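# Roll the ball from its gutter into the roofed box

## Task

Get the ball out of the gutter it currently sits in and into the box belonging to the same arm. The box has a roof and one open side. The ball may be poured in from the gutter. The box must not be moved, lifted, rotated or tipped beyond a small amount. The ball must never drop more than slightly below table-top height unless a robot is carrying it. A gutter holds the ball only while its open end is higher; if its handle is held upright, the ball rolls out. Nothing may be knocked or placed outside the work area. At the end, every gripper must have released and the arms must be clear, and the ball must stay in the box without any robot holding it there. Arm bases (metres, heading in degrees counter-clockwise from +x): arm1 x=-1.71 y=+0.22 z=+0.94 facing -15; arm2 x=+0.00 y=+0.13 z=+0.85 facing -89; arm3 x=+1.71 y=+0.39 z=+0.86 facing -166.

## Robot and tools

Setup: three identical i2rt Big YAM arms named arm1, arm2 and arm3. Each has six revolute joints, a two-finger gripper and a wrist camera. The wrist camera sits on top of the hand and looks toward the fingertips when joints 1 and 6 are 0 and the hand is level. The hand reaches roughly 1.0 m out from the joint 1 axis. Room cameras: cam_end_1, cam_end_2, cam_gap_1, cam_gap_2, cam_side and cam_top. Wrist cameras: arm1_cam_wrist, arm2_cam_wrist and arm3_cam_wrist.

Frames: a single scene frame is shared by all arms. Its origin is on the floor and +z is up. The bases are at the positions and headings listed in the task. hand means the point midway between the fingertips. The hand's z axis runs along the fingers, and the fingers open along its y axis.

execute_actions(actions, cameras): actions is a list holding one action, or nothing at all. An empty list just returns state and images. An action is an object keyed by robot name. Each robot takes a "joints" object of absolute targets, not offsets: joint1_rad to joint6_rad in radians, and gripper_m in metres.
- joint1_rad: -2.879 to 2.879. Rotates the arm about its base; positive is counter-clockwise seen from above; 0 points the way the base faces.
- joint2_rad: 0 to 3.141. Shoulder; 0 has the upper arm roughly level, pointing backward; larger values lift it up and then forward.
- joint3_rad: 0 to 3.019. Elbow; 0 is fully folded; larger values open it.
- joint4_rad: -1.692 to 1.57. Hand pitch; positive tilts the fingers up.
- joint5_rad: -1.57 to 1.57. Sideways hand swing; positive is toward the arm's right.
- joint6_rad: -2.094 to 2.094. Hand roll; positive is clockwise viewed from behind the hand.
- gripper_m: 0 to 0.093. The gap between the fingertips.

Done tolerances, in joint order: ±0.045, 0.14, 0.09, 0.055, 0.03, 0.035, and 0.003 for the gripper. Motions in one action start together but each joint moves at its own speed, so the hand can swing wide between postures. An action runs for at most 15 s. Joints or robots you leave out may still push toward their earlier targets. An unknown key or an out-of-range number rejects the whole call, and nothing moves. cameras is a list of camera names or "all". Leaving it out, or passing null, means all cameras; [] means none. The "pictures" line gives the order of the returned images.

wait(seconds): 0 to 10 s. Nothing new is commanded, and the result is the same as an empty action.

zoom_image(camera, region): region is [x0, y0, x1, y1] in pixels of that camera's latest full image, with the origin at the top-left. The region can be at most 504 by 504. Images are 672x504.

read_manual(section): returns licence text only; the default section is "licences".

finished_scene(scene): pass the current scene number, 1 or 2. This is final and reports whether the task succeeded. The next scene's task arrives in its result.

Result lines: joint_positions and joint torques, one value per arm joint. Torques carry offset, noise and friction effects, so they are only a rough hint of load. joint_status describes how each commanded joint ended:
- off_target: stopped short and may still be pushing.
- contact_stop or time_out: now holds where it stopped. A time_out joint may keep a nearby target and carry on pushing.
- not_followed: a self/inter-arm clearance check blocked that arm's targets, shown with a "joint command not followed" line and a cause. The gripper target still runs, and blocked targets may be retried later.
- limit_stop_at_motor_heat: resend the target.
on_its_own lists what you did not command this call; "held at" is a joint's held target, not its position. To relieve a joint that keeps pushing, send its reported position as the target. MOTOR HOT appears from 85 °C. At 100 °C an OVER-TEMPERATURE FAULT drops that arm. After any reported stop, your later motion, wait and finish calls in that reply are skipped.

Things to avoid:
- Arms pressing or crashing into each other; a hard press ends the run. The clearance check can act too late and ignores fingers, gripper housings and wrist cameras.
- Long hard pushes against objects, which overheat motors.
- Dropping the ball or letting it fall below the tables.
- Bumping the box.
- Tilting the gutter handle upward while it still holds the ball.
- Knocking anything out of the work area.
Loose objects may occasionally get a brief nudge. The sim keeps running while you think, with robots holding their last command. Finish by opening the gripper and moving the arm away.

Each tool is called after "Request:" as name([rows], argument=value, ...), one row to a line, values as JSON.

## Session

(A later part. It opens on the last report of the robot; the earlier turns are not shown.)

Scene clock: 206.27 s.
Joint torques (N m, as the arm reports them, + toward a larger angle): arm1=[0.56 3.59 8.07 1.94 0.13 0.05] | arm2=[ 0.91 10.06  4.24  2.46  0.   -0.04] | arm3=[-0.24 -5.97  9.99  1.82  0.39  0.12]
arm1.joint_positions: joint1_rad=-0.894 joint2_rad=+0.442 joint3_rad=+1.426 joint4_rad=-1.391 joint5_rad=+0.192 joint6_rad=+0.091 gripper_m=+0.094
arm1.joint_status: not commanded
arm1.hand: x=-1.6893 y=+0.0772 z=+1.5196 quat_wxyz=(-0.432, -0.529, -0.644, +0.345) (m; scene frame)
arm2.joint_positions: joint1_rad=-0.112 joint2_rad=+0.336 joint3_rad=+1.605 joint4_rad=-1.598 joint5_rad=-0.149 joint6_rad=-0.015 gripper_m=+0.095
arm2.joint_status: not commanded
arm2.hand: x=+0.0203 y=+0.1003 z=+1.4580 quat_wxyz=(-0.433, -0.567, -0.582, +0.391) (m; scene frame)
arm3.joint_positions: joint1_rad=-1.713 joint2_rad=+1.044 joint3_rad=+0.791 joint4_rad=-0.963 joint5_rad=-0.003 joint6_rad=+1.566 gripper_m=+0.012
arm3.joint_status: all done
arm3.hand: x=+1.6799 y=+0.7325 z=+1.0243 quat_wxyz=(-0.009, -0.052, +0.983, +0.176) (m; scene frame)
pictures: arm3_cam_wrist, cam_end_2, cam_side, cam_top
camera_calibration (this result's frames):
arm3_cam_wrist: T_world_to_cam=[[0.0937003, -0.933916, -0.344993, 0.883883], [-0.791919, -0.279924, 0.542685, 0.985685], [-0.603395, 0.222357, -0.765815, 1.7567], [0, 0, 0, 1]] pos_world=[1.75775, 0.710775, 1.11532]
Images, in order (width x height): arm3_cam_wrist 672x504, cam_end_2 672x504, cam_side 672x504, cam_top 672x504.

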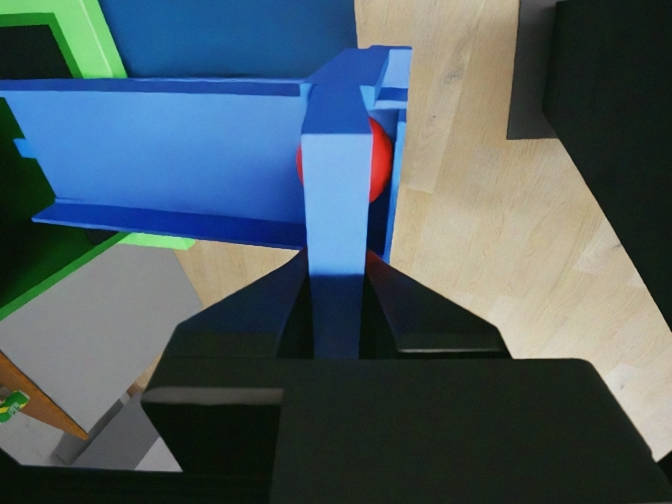

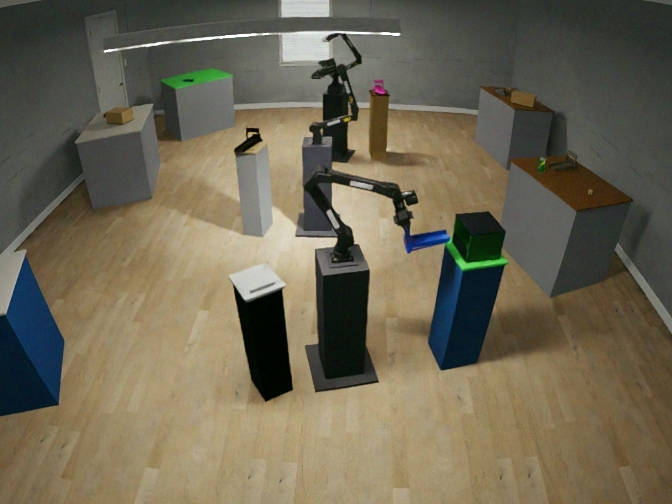

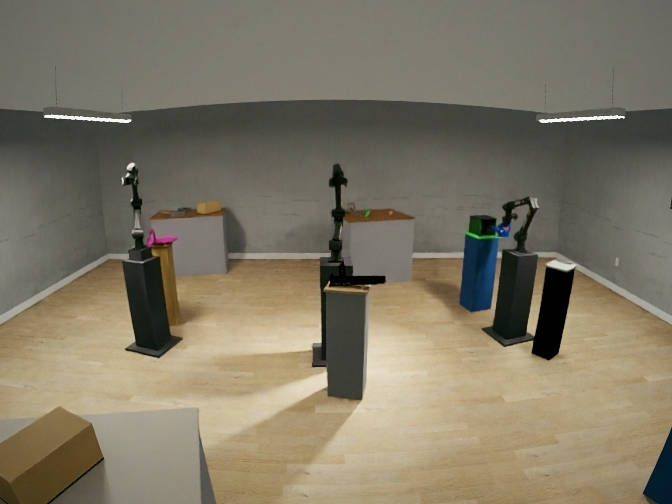

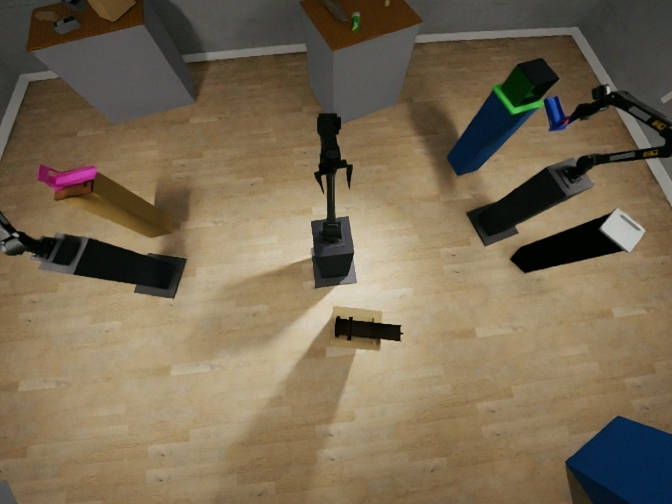

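Request:
execute_actions([
  {"arm3": {"joints": {"joint1_rad": -1.675, "joint2_rad": 1.23, "joint3_rad": 0.93, "joint4_rad": -0.905}}},
], cameras=["arm3_cam_wrist", "cam_end_2", "cam_side"])

Request:
zoom_image(camera="cam_end_2", region=[370, 170, 530, 290])

Request:
zoom_image(camera="cam_side", region=[450, 180, 550, 260])

Scene clock: 273.10 s.
Joint torques (N m, as the arm reports them, + toward a larger angle): arm1=[0.61 3.59 8.06 1.93 0.12 0.06] | arm2=[ 0.53 10.16  4.35  2.48  0.04 -0.05] | arm3=[ -0.22 -10.03  13.8    1.49   0.27   0.12]
arm1.joint_positions: joint1_rad=-0.894 joint2_rad=+0.442 joint3_rad=+1.426 joint4_rad=-1.391 joint5_rad=+0.192 joint6_rad=+0.091 gripper_m=+0.094
arm1.joint_status: not commanded
arm1.hand: x=-1.6893 y=+0.0772 z=+1.5196 quat_wxyz=(-0.432, -0.529, -0.644, +0.345) (m; scene frame)
arm2.joint_positions: joint1_rad=-0.112 joint2_rad=+0.336 joint3_rad=+1.605 joint4_rad=-1.598 joint5_rad=-0.149 joint6_rad=-0.015 gripper_m=+0.095
arm2.joint_status: not commanded
arm2.hand: x=+0.0203 y=+0.1003 z=+1.4580 quat_wxyz=(-0.433, -0.567, -0.582, +0.391) (m; scene frame)
arm3.joint_positions: joint1_rad=-1.682 joint2_rad=+1.245 joint3_rad=+0.868 joint4_rad=-0.917 joint5_rad=-0.002 joint6_rad=+1.566 gripper_m=+0.012
arm3.joint_status: all done
arm3.hand: x=+1.6641 y=+0.7730 z=+0.9925 quat_wxyz=(-0.008, -0.068, +0.988, +0.137) (m; scene frame)
pictures: arm3_cam_wrist, cam_end_2, cam_side
camera_calibration (this result's frames):
arm3_cam_wrist: T_world_to_cam=[[0.125462, -0.954181, -0.271658, 0.802219], [-0.789373, -0.261875, 0.555258, 0.97115], [-0.600957, 0.144775, -0.78606, 1.78979], [0, 0, 0, 1]] pos_world=[1.74154, 0.760666, 1.08557]
Images, in order (width x height): arm3_cam_wrist 672x504, cam_end_2 672x504, cam_side 672x504.

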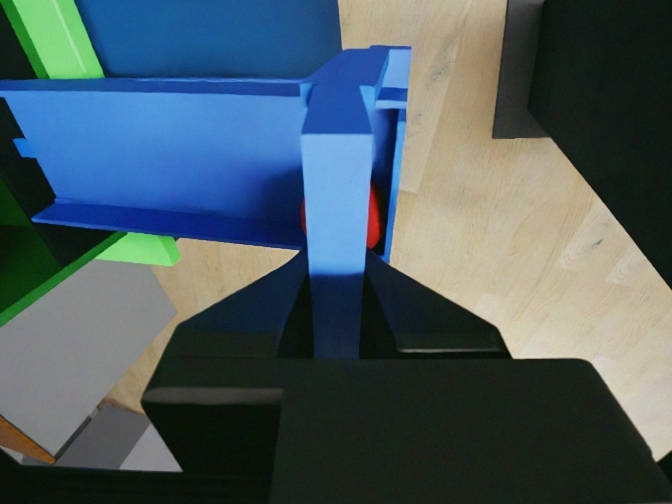

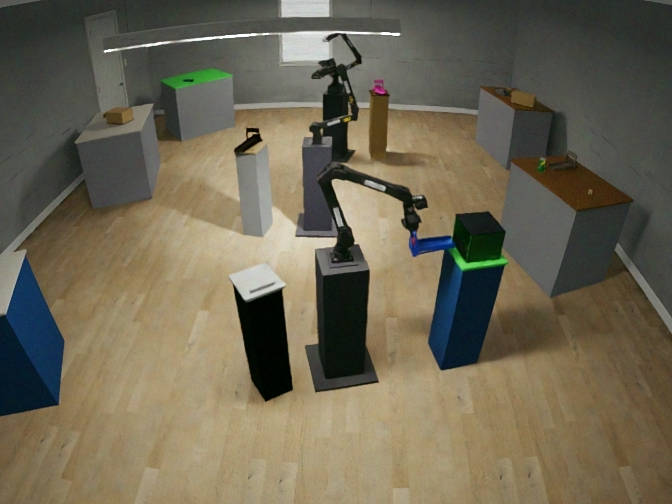

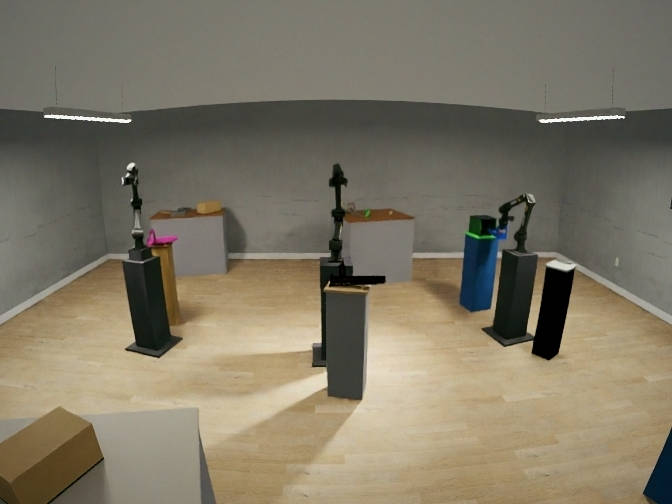

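Region (370, 170, 530, 290) of cam_end_2's 672x504 image, scaled by 3.150, with more detail than that image has; it fills the top 378 rows of this view, and the rest is white.

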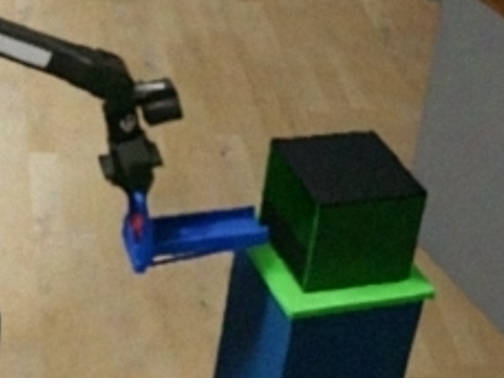

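Region (450, 180, 550, 260) of cam_side's 672x504 image, scaled by 5.040, with more detail than that image has; it fills the top 403 rows of this view, and the rest is white.

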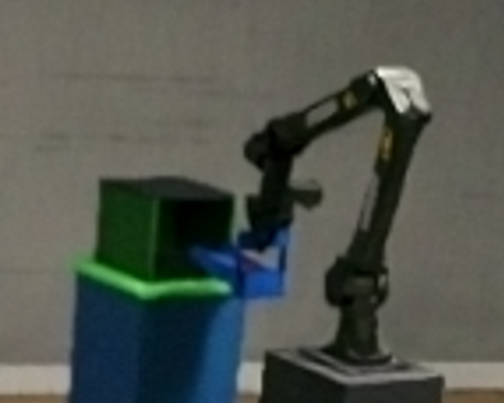

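Request:
execute_actions([
  {"arm3": {"joints": {"joint3_rad": 0.99}}},
], cameras=["arm3_cam_wrist", "cam_end_2", "cam_side"])

Request:
zoom_image(camera="cam_end_2", region=[370, 170, 530, 290])

Request:
zoom_image(camera="cam_side", region=[450, 180, 550, 260])

Scene clock: 279.60 s.
Joint torques (N m, as the arm reports them, + toward a larger angle): arm1=[0.64 3.58 8.04 1.93 0.13 0.06] | arm2=[ 0.63 10.59  4.42  2.53  0.01 -0.05] | arm3=[ -0.16 -10.45  13.71   1.65   0.29   0.12]
arm1.joint_positions: joint1_rad=-0.894 joint2_rad=+0.442 joint3_rad=+1.426 joint4_rad=-1.391 joint5_rad=+0.192 joint6_rad=+0.091 gripper_m=+0.094
arm1.joint_status: not commanded
arm1.hand: x=-1.6893 y=+0.0772 z=+1.5196 quat_wxyz=(-0.432, -0.529, -0.644, +0.345) (m; scene frame)
arm2.joint_positions: joint1_rad=-0.112 joint2_rad=+0.336 joint3_rad=+1.605 joint4_rad=-1.598 joint5_rad=-0.149 joint6_rad=-0.015 gripper_m=+0.095
arm2.joint_status: not commanded
arm2.hand: x=+0.0203 y=+0.1003 z=+1.4580 quat_wxyz=(-0.433, -0.567, -0.582, +0.391) (m; scene frame)
arm3.joint_positions: joint1_rad=-1.682 joint2_rad=+1.244 joint3_rad=+0.934 joint4_rad=-0.917 joint5_rad=-0.002 joint6_rad=+1.566 gripper_m=+0.012
arm3.joint_status: all done
arm3.hand: x=+1.6610 y=+0.7964 z=+1.0212 quat_wxyz=(-0.011, -0.067, +0.983, +0.170) (m; scene frame)
pictures: arm3_cam_wrist, cam_end_2, cam_side
camera_calibration (this result's frames):
arm3_cam_wrist: T_world_to_cam=[[0.122951, -0.9342, -0.334893, 0.88565], [-0.784568, -0.298148, 0.543655, 0.991599], [-0.60773, 0.195904, -0.769601, 1.76082], [0, 0, 0, 1]] pos_world=[1.73919, 0.778066, 1.11264]
Images, in order (width x height): arm3_cam_wrist 672x504, cam_end_2 672x504, cam_side 672x504.

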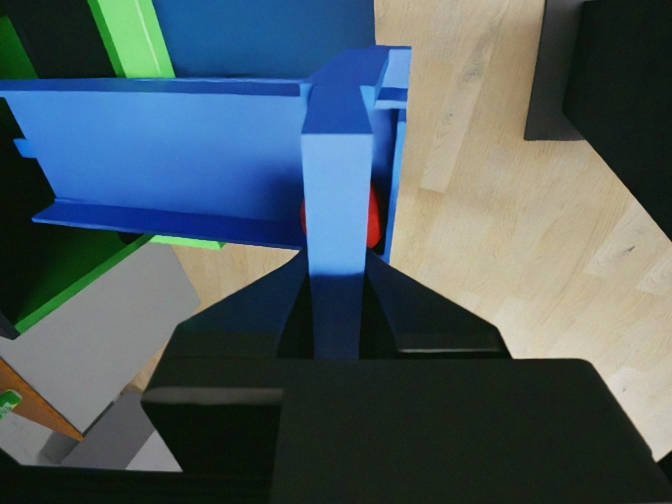

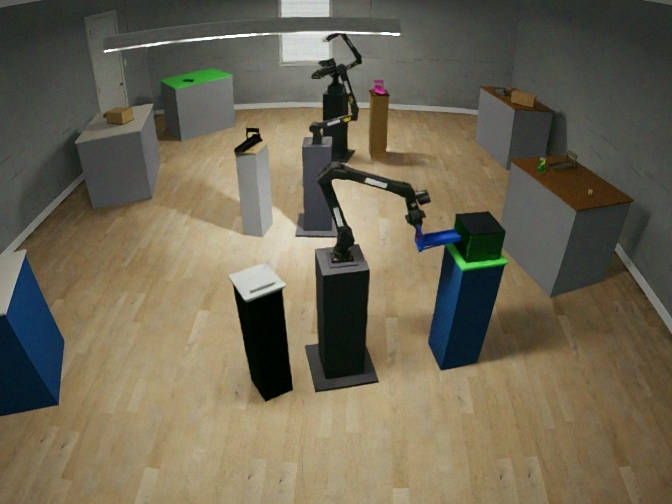

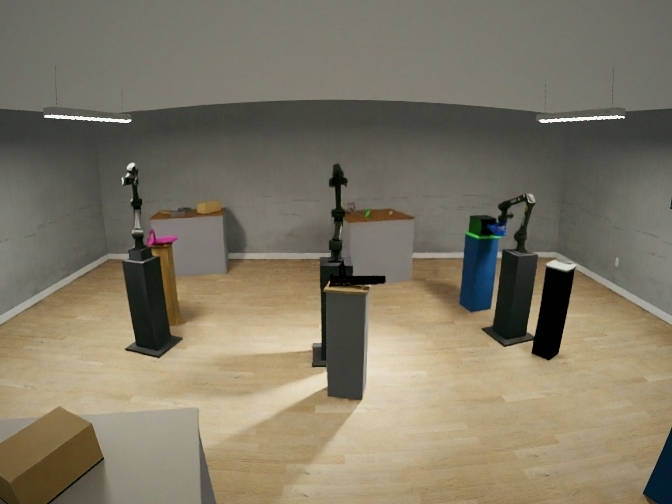

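Region (370, 170, 530, 290) of cam_end_2's 672x504 image, scaled by 3.150, with more detail than that image has; it fills the top 378 rows of this view, and the rest is white.

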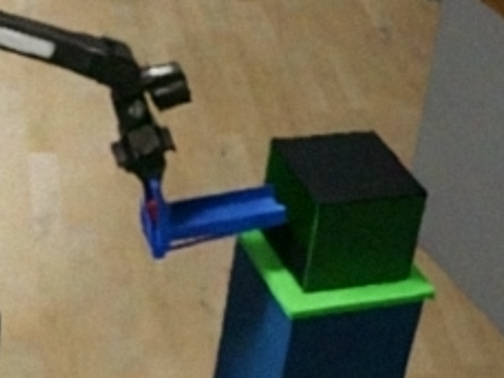

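Region (450, 180, 550, 260) of cam_side's 672x504 image, scaled by 5.040, with more detail than that image has; it fills the top 403 rows of this view, and the rest is white.

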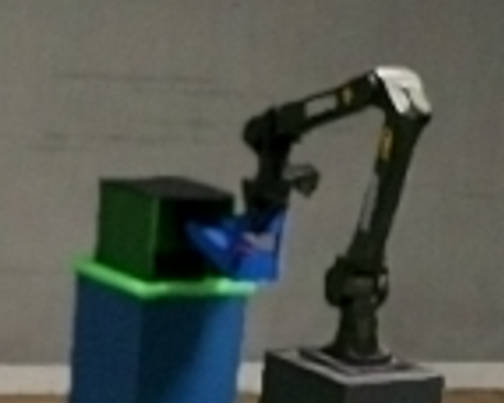

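Request:
execute_actions([
  {"arm3": {"joints": {"joint2_rad": 1.31, "joint3_rad": 1.055}}},
], cameras=[])

Request:
execute_actions([
  {"arm3": {"joints": {"joint2_rad": 1.378, "joint3_rad": 1.115}}},
], cameras=["arm3_cam_wrist", "cam_end_2", "cam_side"])

Request:
zoom_image(camera="cam_end_2", region=[370, 170, 530, 290])

Request:
zoom_image(camera="cam_side", region=[450, 180, 550, 260])

Scene clock: 298.47 s.
Joint torques (N m, as the arm reports them, + toward a larger angle): arm1=[0.57 3.61 8.06 1.92 0.12 0.05] | arm2=[ 0.42 10.65  4.31  2.56  0.05 -0.04] | arm3=[ -0.08 -11.08  13.91   1.6    0.27   0.12]
arm1.joint_positions: joint1_rad=-0.894 joint2_rad=+0.442 joint3_rad=+1.426 joint4_rad=-1.391 joint5_rad=+0.192 joint6_rad=+0.091 gripper_m=+0.094
arm1.joint_status: not commanded
arm1.hand: x=-1.6893 y=+0.0772 z=+1.5196 quat_wxyz=(-0.432, -0.529, -0.644, +0.345) (m; scene frame)
arm2.joint_positions: joint1_rad=-0.112 joint2_rad=+0.336 joint3_rad=+1.605 joint4_rad=-1.598 joint5_rad=-0.149 joint6_rad=-0.015 gripper_m=+0.095
arm2.joint_status: not commanded
arm2.hand: x=+0.0203 y=+0.1003 z=+1.4580 quat_wxyz=(-0.433, -0.567, -0.582, +0.391) (m; scene frame)
arm3.joint_positions: joint1_rad=-1.682 joint2_rad=+1.319 joint3_rad=+0.994 joint4_rad=-0.917 joint5_rad=-0.002 joint6_rad=+1.566 gripper_m=+0.012
arm3.joint_status: all done
arm3.hand: x=+1.6579 y=+0.8199 z=+1.0178 quat_wxyz=(-0.010, -0.067, +0.984, +0.163) (m; scene frame)
pictures: none
No camera images: the call's "cameras" was empty. Leave "cameras" out to get every camera's image.

Scene clock: 299.23 s.
Joint torques (N m, as the arm reports them, + toward a larger angle): arm1=[0.6  3.57 8.06 1.93 0.13 0.05] | arm2=[ 0.83 10.23  4.29  2.48  0.03 -0.04] | arm3=[  0.29 -11.97  13.87   1.6    0.31   0.12]
arm1.joint_positions: joint1_rad=-0.894 joint2_rad=+0.442 joint3_rad=+1.426 joint4_rad=-1.391 joint5_rad=+0.192 joint6_rad=+0.091 gripper_m=+0.094
arm1.joint_status: not commanded
arm1.hand: x=-1.6893 y=+0.0772 z=+1.5196 quat_wxyz=(-0.432, -0.529, -0.644, +0.345) (m; scene frame)
arm2.joint_positions: joint1_rad=-0.112 joint2_rad=+0.336 joint3_rad=+1.605 joint4_rad=-1.598 joint5_rad=-0.149 joint6_rad=-0.015 gripper_m=+0.095
arm2.joint_status: not commanded
arm2.hand: x=+0.0203 y=+0.1003 z=+1.4580 quat_wxyz=(-0.433, -0.567, -0.582, +0.391) (m; scene frame)
arm3.joint_positions: joint1_rad=-1.682 joint2_rad=+1.386 joint3_rad=+1.054 joint4_rad=-0.917 joint5_rad=-0.002 joint6_rad=+1.566 gripper_m=+0.012
arm3.joint_status: all done
arm3.hand: x=+1.6549 y=+0.8427 z=+1.0158 quat_wxyz=(-0.010, -0.067, +0.985, +0.159) (m; scene frame)
pictures: arm3_cam_wrist, cam_end_2, cam_side
camera_calibration (this result's frames):
arm3_cam_wrist: T_world_to_cam=[[0.123834, -0.941203, -0.314327, 0.911394], [-0.786131, -0.28635, 0.547723, 0.992079], [-0.605527, 0.179276, -0.775369, 1.7601], [0, 0, 0, 1]] pos_world=[1.73283, 0.826346, 1.10782]
Images, in order (width x height): arm3_cam_wrist 672x504, cam_end_2 672x504, cam_side 672x504.

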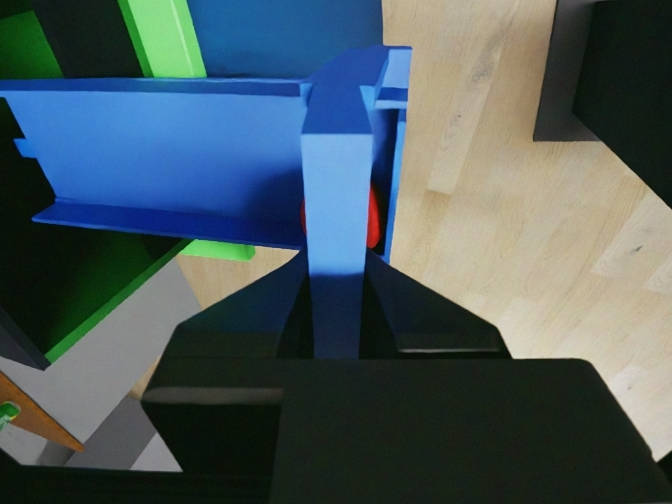

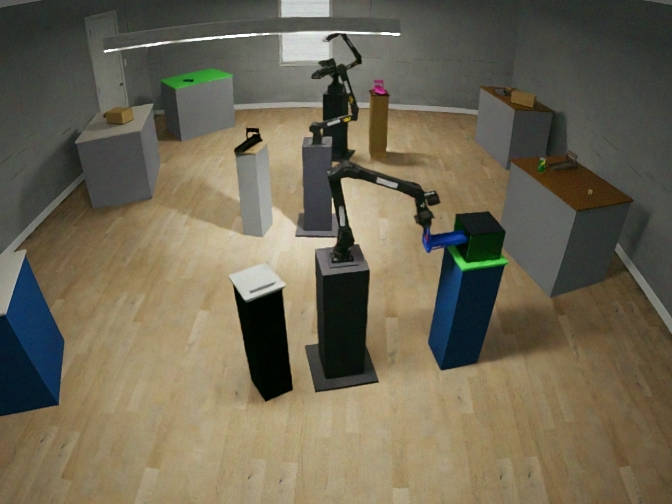

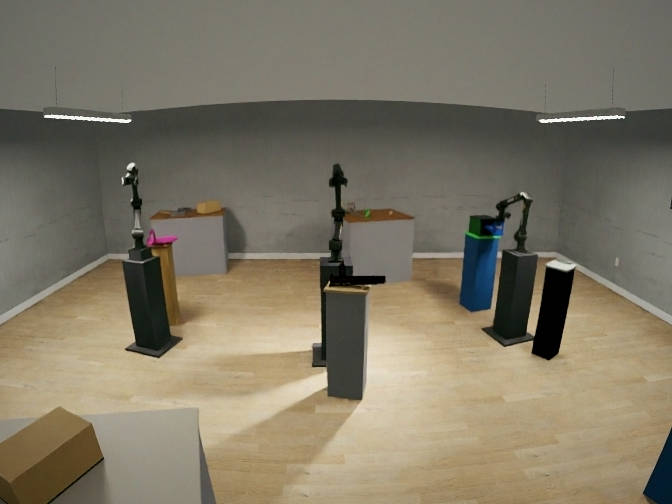

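Region (370, 170, 530, 290) of cam_end_2's 672x504 image, scaled by 3.150, with more detail than that image has; it fills the top 378 rows of this view, and the rest is white.

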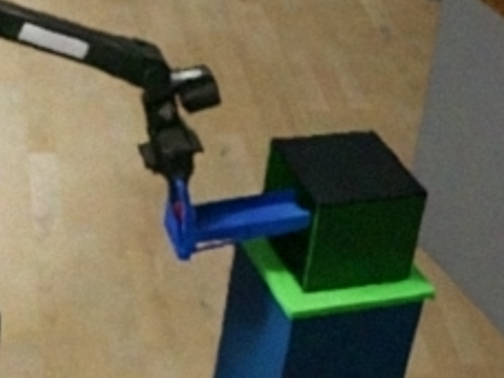

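Region (450, 180, 550, 260) of cam_side's 672x504 image, scaled by 5.040, with more detail than that image has; it fills the top 403 rows of this view, and the rest is white.

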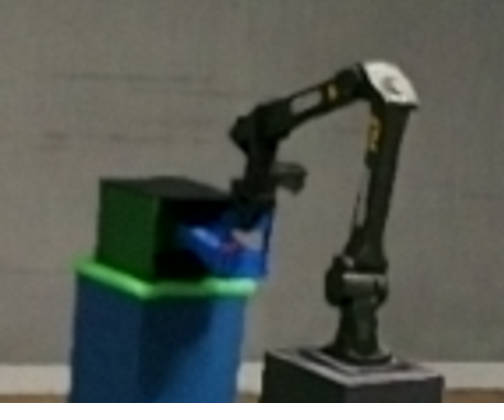

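Request:
execute_actions([
  {"arm3": {"joints": {"joint2_rad": 1.434, "joint3_rad": 1.203, "joint4_rad": -1.012}}},
], cameras=[])

Request:
execute_actions([
  {"arm3": {"joints": {"joint2_rad": 1.488, "joint3_rad": 1.301, "joint4_rad": -1.106}}},
], cameras=["arm3_cam_wrist", "cam_end_2"])

Request:
zoom_image(camera="cam_end_2", region=[370, 170, 530, 290])

Scene clock: 334.00 s.
Joint torques (N m, as the arm reports them, + toward a larger angle): arm1=[0.57 3.57 8.07 1.94 0.13 0.05] | arm2=[ 0.37 10.17  4.32  2.44  0.06 -0.04] | arm3=[ -0.16 -13.24  14.16   0.84   0.25   0.11]
arm1.joint_positions: joint1_rad=-0.894 joint2_rad=+0.442 joint3_rad=+1.426 joint4_rad=-1.391 joint5_rad=+0.192 joint6_rad=+0.091 gripper_m=+0.094
arm1.joint_status: not commanded
arm1.hand: x=-1.6893 y=+0.0772 z=+1.5196 quat_wxyz=(-0.432, -0.529, -0.644, +0.345) (m; scene frame)
arm2.joint_positions: joint1_rad=-0.112 joint2_rad=+0.336 joint3_rad=+1.605 joint4_rad=-1.598 joint5_rad=-0.149 joint6_rad=-0.015 gripper_m=+0.095
arm2.joint_status: not commanded
arm2.hand: x=+0.0203 y=+0.1003 z=+1.4580 quat_wxyz=(-0.433, -0.567, -0.582, +0.391) (m; scene frame)
arm3.joint_positions: joint1_rad=-1.682 joint2_rad=+1.442 joint3_rad=+1.139 joint4_rad=-1.008 joint5_rad=-0.002 joint6_rad=+1.566 gripper_m=+0.012
arm3.joint_status: all done
arm3.hand: x=+1.6535 y=+0.8530 z=+1.0211 quat_wxyz=(-0.008, -0.068, +0.989, +0.128) (m; scene frame)
pictures: none
No camera images: the call's "cameras" was empty. Leave "cameras" out to get every camera's image.

Scene clock: 334.90 s.
Joint torques (N m, as the arm reports them, + toward a larger angle): arm1=[0.51 3.59 8.08 1.96 0.12 0.05] | arm2=[ 0.45 10.24  4.36  2.5   0.03 -0.05] | arm3=[ -0.34 -14.23  14.03   0.83   0.29   0.14]
arm1.joint_positions: joint1_rad=-0.894 joint2_rad=+0.442 joint3_rad=+1.426 joint4_rad=-1.391 joint5_rad=+0.192 joint6_rad=+0.091 gripper_m=+0.094
arm1.joint_status: not commanded
arm1.hand: x=-1.6893 y=+0.0772 z=+1.5196 quat_wxyz=(-0.432, -0.529, -0.644, +0.345) (m; scene frame)
arm2.joint_positions: joint1_rad=-0.112 joint2_rad=+0.336 joint3_rad=+1.605 joint4_rad=-1.598 joint5_rad=-0.149 joint6_rad=-0.015 gripper_m=+0.095
arm2.joint_status: not commanded
arm2.hand: x=+0.0203 y=+0.1003 z=+1.4580 quat_wxyz=(-0.433, -0.567, -0.582, +0.391) (m; scene frame)
arm3.joint_positions: joint1_rad=-1.682 joint2_rad=+1.497 joint3_rad=+1.238 joint4_rad=-1.101 joint5_rad=-0.002 joint6_rad=+1.566 gripper_m=+0.012
arm3.joint_status: all done
arm3.hand: x=+1.6517 y=+0.8669 z=+1.0331 quat_wxyz=(-0.006, -0.068, +0.992, +0.104) (m; scene frame)
pictures: arm3_cam_wrist, cam_end_2
camera_calibration (this result's frames):
arm3_cam_wrist: T_world_to_cam=[[0.127437, -0.970117, -0.206479, 0.847699], [-0.79432, -0.224491, 0.564499, 0.929555], [-0.593982, 0.092073, -0.799192, 1.84838], [0, 0, 0, 1]] pos_world=[1.72824, 0.860858, 1.12751]
Images, in order (width x height): arm3_cam_wrist 672x504, cam_end_2 672x504.

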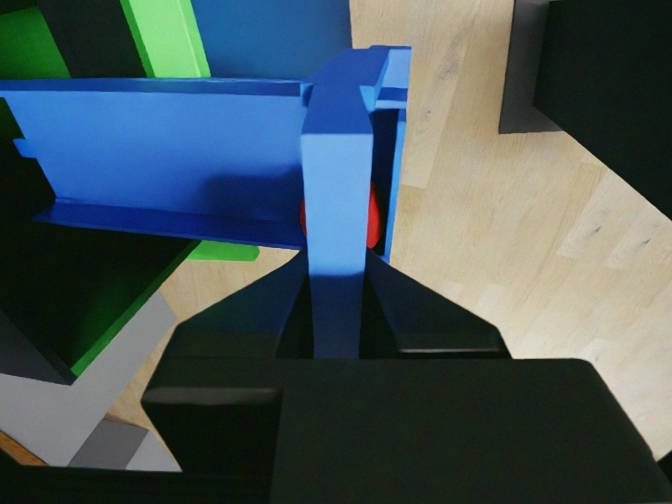

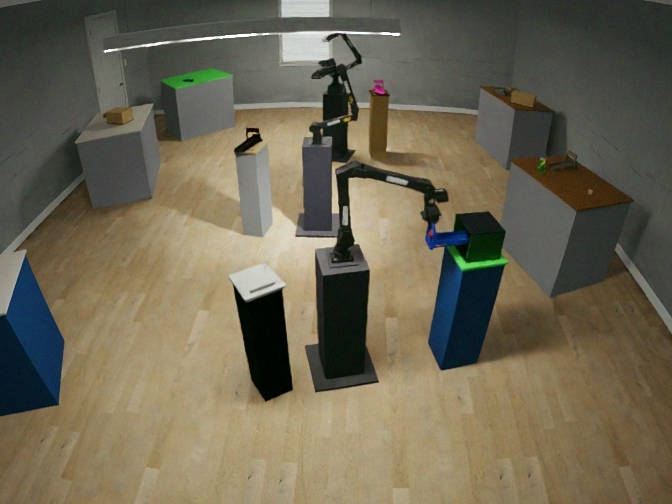

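Region (370, 170, 530, 290) of cam_end_2's 672x504 image, scaled by 3.150, with more detail than that image has; it fills the top 378 rows of this view, and the rest is white.

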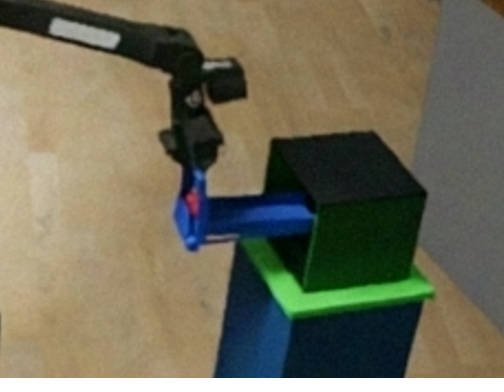

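Request:
execute_actions([
  {"arm3": {"joints": {"joint2_rad": 1.535, "joint3_rad": 1.40, "joint4_rad": -1.203}}},
], cameras=[])

Request:
execute_actions([
  {"arm3": {"joints": {"joint2_rad": 1.587, "joint3_rad": 1.50, "joint4_rad": -1.305}}},
], cameras=["arm3_cam_wrist", "cam_end_2"])

Request:
zoom_image(camera="cam_end_2", region=[370, 170, 530, 290])

Scene clock: 340.40 s.
Joint torques (N m, as the arm reports them, + toward a larger angle): arm1=[0.58 3.61 8.06 1.94 0.13 0.06] | arm2=[ 0.97 10.12  4.42  2.46  0.04 -0.02] | arm3=[ -0.47 -15.38  14.03   0.63   0.28   0.12]
arm1.joint_positions: joint1_rad=-0.894 joint2_rad=+0.442 joint3_rad=+1.426 joint4_rad=-1.391 joint5_rad=+0.192 joint6_rad=+0.091 gripper_m=+0.094
arm1.joint_status: not commanded
arm1.hand: x=-1.6893 y=+0.0772 z=+1.5196 quat_wxyz=(-0.432, -0.529, -0.644, +0.345) (m; scene frame)
arm2.joint_positions: joint1_rad=-0.112 joint2_rad=+0.336 joint3_rad=+1.605 joint4_rad=-1.598 joint5_rad=-0.149 joint6_rad=-0.015 gripper_m=+0.095
arm2.joint_status: not commanded
arm2.hand: x=+0.0203 y=+0.1003 z=+1.4580 quat_wxyz=(-0.433, -0.567, -0.582, +0.391) (m; scene frame)
arm3.joint_positions: joint1_rad=-1.682 joint2_rad=+1.544 joint3_rad=+1.338 joint4_rad=-1.198 joint5_rad=-0.002 joint6_rad=+1.566 gripper_m=+0.012
arm3.joint_status: all done
arm3.hand: x=+1.6501 y=+0.8789 z=+1.0487 quat_wxyz=(-0.005, -0.068, +0.994, +0.083) (m; scene frame)
pictures: none
No camera images: the call's "cameras" was empty. Leave "cameras" out to get every camera's image.

Scene clock: 341.23 s.
Joint torques (N m, as the arm reports them, + toward a larger angle): arm1=[0.58 3.59 8.07 1.93 0.13 0.06] | arm2=[ 0.38 10.45  4.39  2.47  0.04 -0.04] | arm3=[ -0.29 -15.84  14.26   0.57   0.28   0.14]
arm1.joint_positions: joint1_rad=-0.894 joint2_rad=+0.442 joint3_rad=+1.426 joint4_rad=-1.391 joint5_rad=+0.192 joint6_rad=+0.091 gripper_m=+0.094
arm1.joint_status: not commanded
arm1.hand: x=-1.6893 y=+0.0772 z=+1.5196 quat_wxyz=(-0.432, -0.529, -0.644, +0.345) (m; scene frame)
arm2.joint_positions: joint1_rad=-0.112 joint2_rad=+0.336 joint3_rad=+1.605 joint4_rad=-1.598 joint5_rad=-0.149 joint6_rad=-0.015 gripper_m=+0.095
arm2.joint_status: not commanded
arm2.hand: x=+0.0203 y=+0.1003 z=+1.4580 quat_wxyz=(-0.433, -0.567, -0.582, +0.391) (m; scene frame)
arm3.joint_positions: joint1_rad=-1.682 joint2_rad=+1.596 joint3_rad=+1.435 joint4_rad=-1.301 joint5_rad=-0.002 joint6_rad=+1.566 gripper_m=+0.012
arm3.joint_status: all done
arm3.hand: x=+1.6489 y=+0.8876 z=+1.0601 quat_wxyz=(-0.003, -0.068, +0.996, +0.054) (m; scene frame)
pictures: arm3_cam_wrist, cam_end_2
camera_calibration (this result's frames):
arm3_cam_wrist: T_world_to_cam=[[0.129317, -0.985848, -0.106681, 0.77877], [-0.801885, -0.167256, 0.573591, 0.868787], [-0.583316, 0.0113711, -0.812165, 1.93419], [0, 0, 0, 1]] pos_world=[1.72421, 0.891064, 1.15564]
Images, in order (width x height): arm3_cam_wrist 672x504, cam_end_2 672x504.

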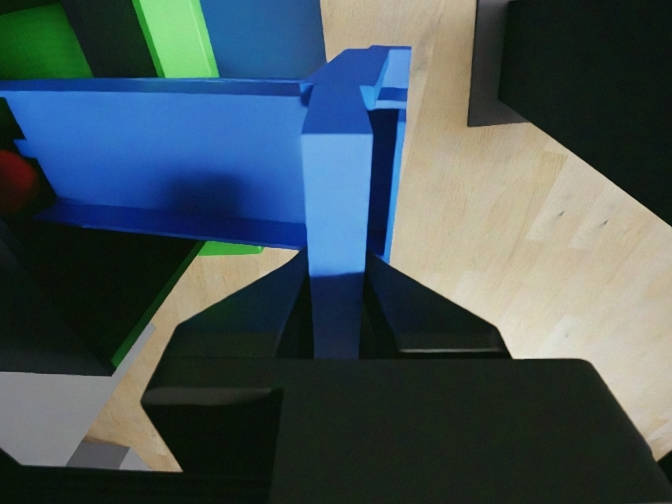

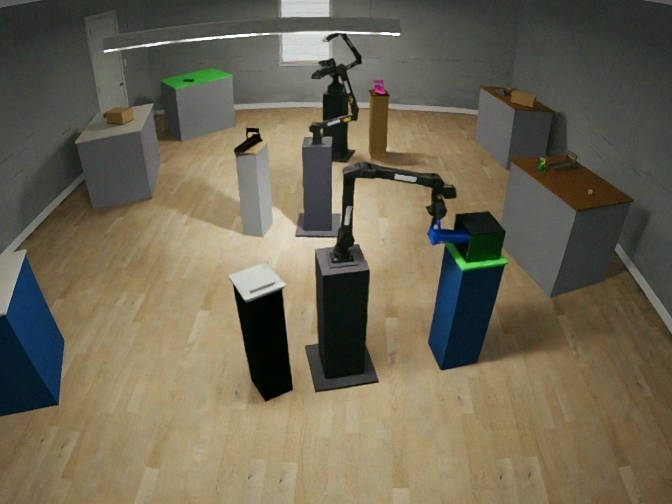

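Region (370, 170, 530, 290) of cam_end_2's 672x504 image, scaled by 3.150, with more detail than that image has; it fills the top 378 rows of this view, and the rest is white.

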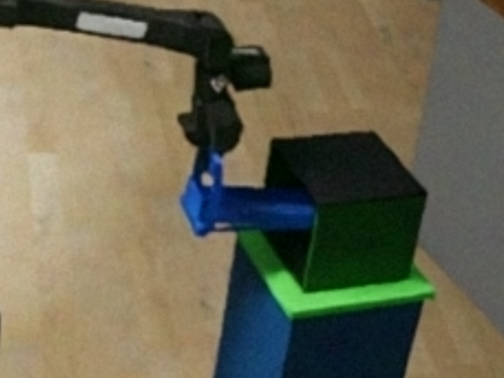

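Request:
execute_actions(actions=[], cameras=["arm3_cam_wrist", "cam_side"])

Request:
zoom_image(camera="cam_side", region=[450, 180, 550, 260])

Scene clock: 349.03 s.
Joint torques (N m, as the arm reports them, + toward a larger angle): arm1=[0.57 3.56 8.06 1.95 0.13 0.06] | arm2=[ 0.37 10.3   4.32  2.46  0.01 -0.05] | arm3=[  0.07 -15.82  14.19   0.5    0.28   0.13]
arm1.joint_positions: joint1_rad=-0.894 joint2_rad=+0.442 joint3_rad=+1.426 joint4_rad=-1.391 joint5_rad=+0.192 joint6_rad=+0.091 gripper_m=+0.094
arm1.joint_status: not commanded
arm1.hand: x=-1.6893 y=+0.0772 z=+1.5196 quat_wxyz=(-0.432, -0.529, -0.644, +0.345) (m; scene frame)
arm2.joint_positions: joint1_rad=-0.112 joint2_rad=+0.336 joint3_rad=+1.605 joint4_rad=-1.598 joint5_rad=-0.149 joint6_rad=-0.015 gripper_m=+0.095
arm2.joint_status: not commanded
arm2.hand: x=+0.0203 y=+0.1003 z=+1.4580 quat_wxyz=(-0.433, -0.567, -0.582, +0.391) (m; scene frame)
arm3.joint_positions: joint1_rad=-1.682 joint2_rad=+1.596 joint3_rad=+1.435 joint4_rad=-1.301 joint5_rad=-0.002 joint6_rad=+1.566 gripper_m=+0.012
arm3.joint_status: all done
arm3.hand: x=+1.6489 y=+0.8876 z=+1.0601 quat_wxyz=(-0.003, -0.068, +0.996, +0.054) (m; scene frame)
pictures: arm3_cam_wrist, cam_side
camera_calibration (this result's frames):
arm3_cam_wrist: T_world_to_cam=[[0.129317, -0.985848, -0.106681, 0.77877], [-0.801885, -0.167256, 0.573591, 0.868787], [-0.583316, 0.0113711, -0.812165, 1.93419], [0, 0, 0, 1]] pos_world=[1.72421, 0.891064, 1.15564]
Images, in order (width x height): arm3_cam_wrist 672x504, cam_side 672x504.

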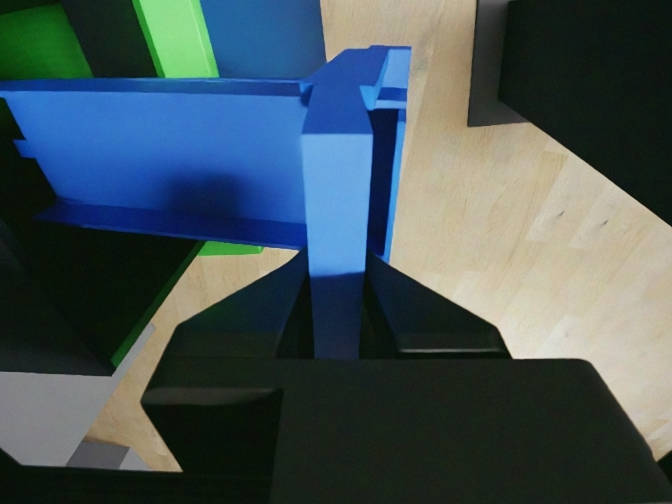

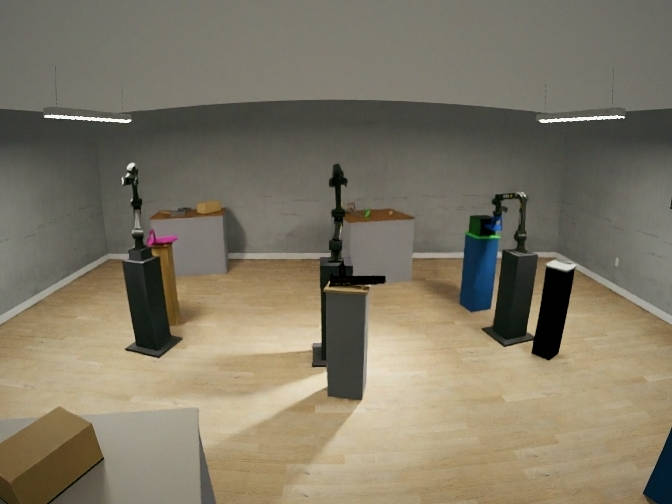

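Region (450, 180, 550, 260) of cam_side's 672x504 image, scaled by 5.040, with more detail than that image has; it fills the top 403 rows of this view, and the rest is white.

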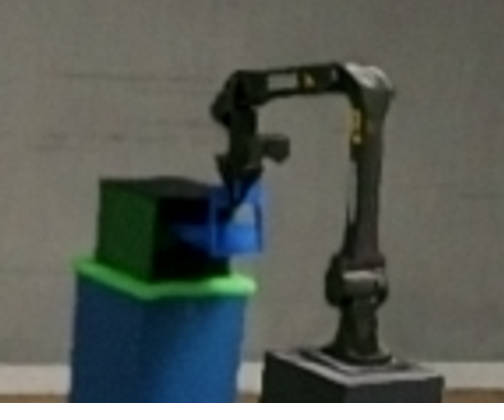

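Request:
execute_actions([
  {"arm3": {"joints": {"joint2_rad": 1.495, "joint3_rad": 1.346}}},
], cameras=[])

Request:
execute_actions([
  {"arm3": {"joints": {"joint2_rad": 1.404, "joint3_rad": 1.25}}},
], cameras=[])

Request:
execute_actions([
  {"arm3": {"joints": {"joint2_rad": 1.26, "joint3_rad": 1.113}}},
], cameras=["arm3_cam_wrist", "cam_end_2", "cam_side"])

Request:
zoom_image(camera="cam_end_2", region=[370, 170, 530, 290])

Request:
zoom_image(camera="cam_side", region=[450, 180, 550, 260])

Scene clock: 366.17 s.
Joint torques (N m, as the arm reports them, + toward a larger angle): arm1=[0.59 3.6  8.05 1.95 0.12 0.06] | arm2=[ 0.97 10.38  4.48  2.57  0.02 -0.07] | arm3=[  0.31 -13.38   9.32   0.71   0.26   0.13]
arm1.joint_positions: joint1_rad=-0.894 joint2_rad=+0.442 joint3_rad=+1.426 joint4_rad=-1.391 joint5_rad=+0.192 joint6_rad=+0.091 gripper_m=+0.094
arm1.joint_status: not commanded
arm1.hand: x=-1.6893 y=+0.0772 z=+1.5196 quat_wxyz=(-0.432, -0.529, -0.644, +0.345) (m; scene frame)
arm2.joint_positions: joint1_rad=-0.112 joint2_rad=+0.336 joint3_rad=+1.605 joint4_rad=-1.598 joint5_rad=-0.149 joint6_rad=-0.015 gripper_m=+0.095
arm2.joint_status: not commanded
arm2.hand: x=+0.0203 y=+0.1003 z=+1.4580 quat_wxyz=(-0.433, -0.567, -0.582, +0.391) (m; scene frame)
arm3.joint_positions: joint1_rad=-1.682 joint2_rad=+1.495 joint3_rad=+1.343 joint4_rad=-1.304 joint5_rad=-0.002 joint6_rad=+1.566 gripper_m=+0.012
arm3.joint_status: all done
arm3.hand: x=+1.6537 y=+0.8514 z=+1.0692 quat_wxyz=(-0.003, -0.068, +0.996, +0.056) (m; scene frame)
pictures: none
No camera images: the call's "cameras" was empty. Leave "cameras" out to get every camera's image.

Scene clock: 367.03 s.
Joint torques (N m, as the arm reports them, + toward a larger angle): arm1=[0.52 3.54 8.07 1.96 0.13 0.05] | arm2=[ 0.47 10.12  4.43  2.43  0.04 -0.06] | arm3=[  0.01 -13.07   9.53   0.79   0.29   0.1 ]
arm1.joint_positions: joint1_rad=-0.894 joint2_rad=+0.442 joint3_rad=+1.426 joint4_rad=-1.391 joint5_rad=+0.192 joint6_rad=+0.091 gripper_m=+0.094
arm1.joint_status: not commanded
arm1.hand: x=-1.6893 y=+0.0772 z=+1.5196 quat_wxyz=(-0.432, -0.529, -0.644, +0.345) (m; scene frame)
arm2.joint_positions: joint1_rad=-0.112 joint2_rad=+0.336 joint3_rad=+1.605 joint4_rad=-1.598 joint5_rad=-0.149 joint6_rad=-0.015 gripper_m=+0.095
arm2.joint_status: not commanded
arm2.hand: x=+0.0203 y=+0.1003 z=+1.4580 quat_wxyz=(-0.433, -0.567, -0.582, +0.391) (m; scene frame)
arm3.joint_positions: joint1_rad=-1.682 joint2_rad=+1.414 joint3_rad=+1.242 joint4_rad=-1.306 joint5_rad=-0.002 joint6_rad=+1.566 gripper_m=+0.012
arm3.joint_status: all done
arm3.hand: x=+1.6586 y=+0.8142 z=+1.0633 quat_wxyz=(-0.003, -0.068, +0.997, +0.046) (m; scene frame)
pictures: none
No camera images: the call's "cameras" was empty. Leave "cameras" out to get every camera's image.

Scene clock: 367.90 s.
Joint torques (N m, as the arm reports them, + toward a larger angle): arm1=[0.62 3.55 8.04 1.94 0.13 0.06] | arm2=[ 0.74 10.3   4.39  2.6   0.02 -0.06] | arm3=[-0.44 -9.46  9.45  0.77  0.3   0.14]
arm1.joint_positions: joint1_rad=-0.894 joint2_rad=+0.442 joint3_rad=+1.426 joint4_rad=-1.391 joint5_rad=+0.192 joint6_rad=+0.091 gripper_m=+0.094
arm1.joint_status: not commanded
arm1.hand: x=-1.6893 y=+0.0772 z=+1.5196 quat_wxyz=(-0.432, -0.529, -0.644, +0.345) (m; scene frame)
arm2.joint_positions: joint1_rad=-0.112 joint2_rad=+0.336 joint3_rad=+1.605 joint4_rad=-1.598 joint5_rad=-0.149 joint6_rad=-0.015 gripper_m=+0.095
arm2.joint_status: not commanded
arm2.hand: x=+0.0203 y=+0.1003 z=+1.4580 quat_wxyz=(-0.433, -0.567, -0.582, +0.391) (m; scene frame)
arm3.joint_positions: joint1_rad=-1.682 joint2_rad=+1.260 joint3_rad=+1.108 joint4_rad=-1.307 joint5_rad=-0.002 joint6_rad=+1.566 gripper_m=+0.012
arm3.joint_status: all done
arm3.hand: x=+1.6655 y=+0.7613 z=+1.0677 quat_wxyz=(-0.003, -0.068, +0.996, +0.055) (m; scene frame)
pictures: arm3_cam_wrist, cam_end_2, cam_side
camera_calibration (this result's frames):
arm3_cam_wrist: T_world_to_cam=[[0.129294, -0.985644, -0.108578, 0.654814], [-0.801741, -0.168343, 0.573473, 0.857359], [-0.583519, 0.0129046, -0.811997, 1.9505], [0, 0, 0, 1]] pos_world=[1.74087, 0.764574, 1.16322]
Images, in order (width x height): arm3_cam_wrist 672x504, cam_end_2 672x504, cam_side 672x504.

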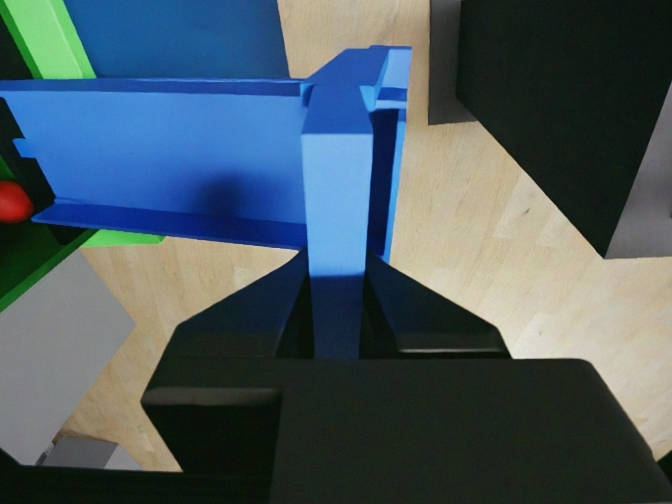

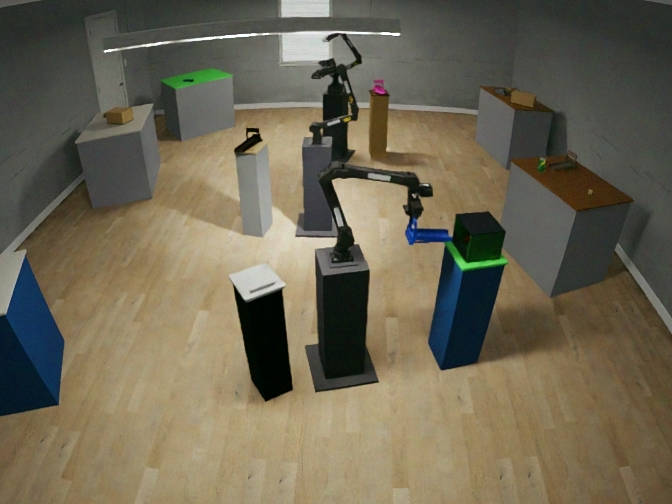

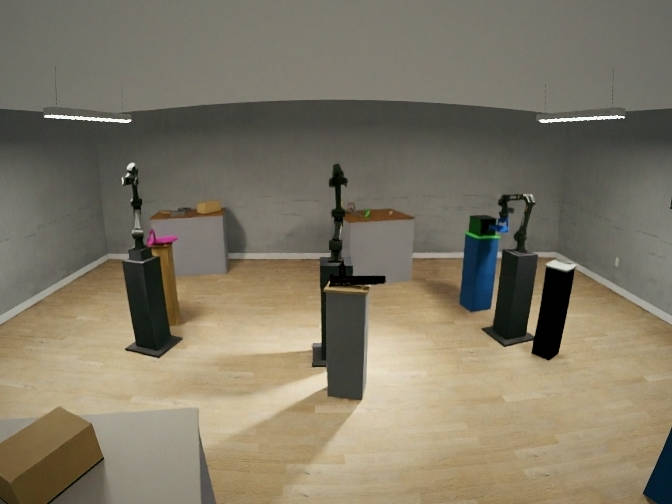

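Region (370, 170, 530, 290) of cam_end_2's 672x504 image, scaled by 3.150, with more detail than that image has; it fills the top 378 rows of this view, and the rest is white.

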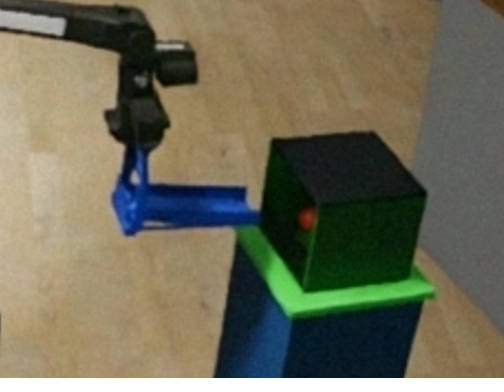

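Region (450, 180, 550, 260) of cam_side's 672x504 image, scaled by 5.040, with more detail than that image has; it fills the top 403 rows of this view, and the rest is white.

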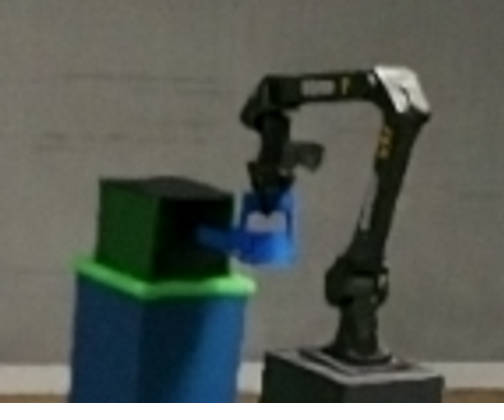

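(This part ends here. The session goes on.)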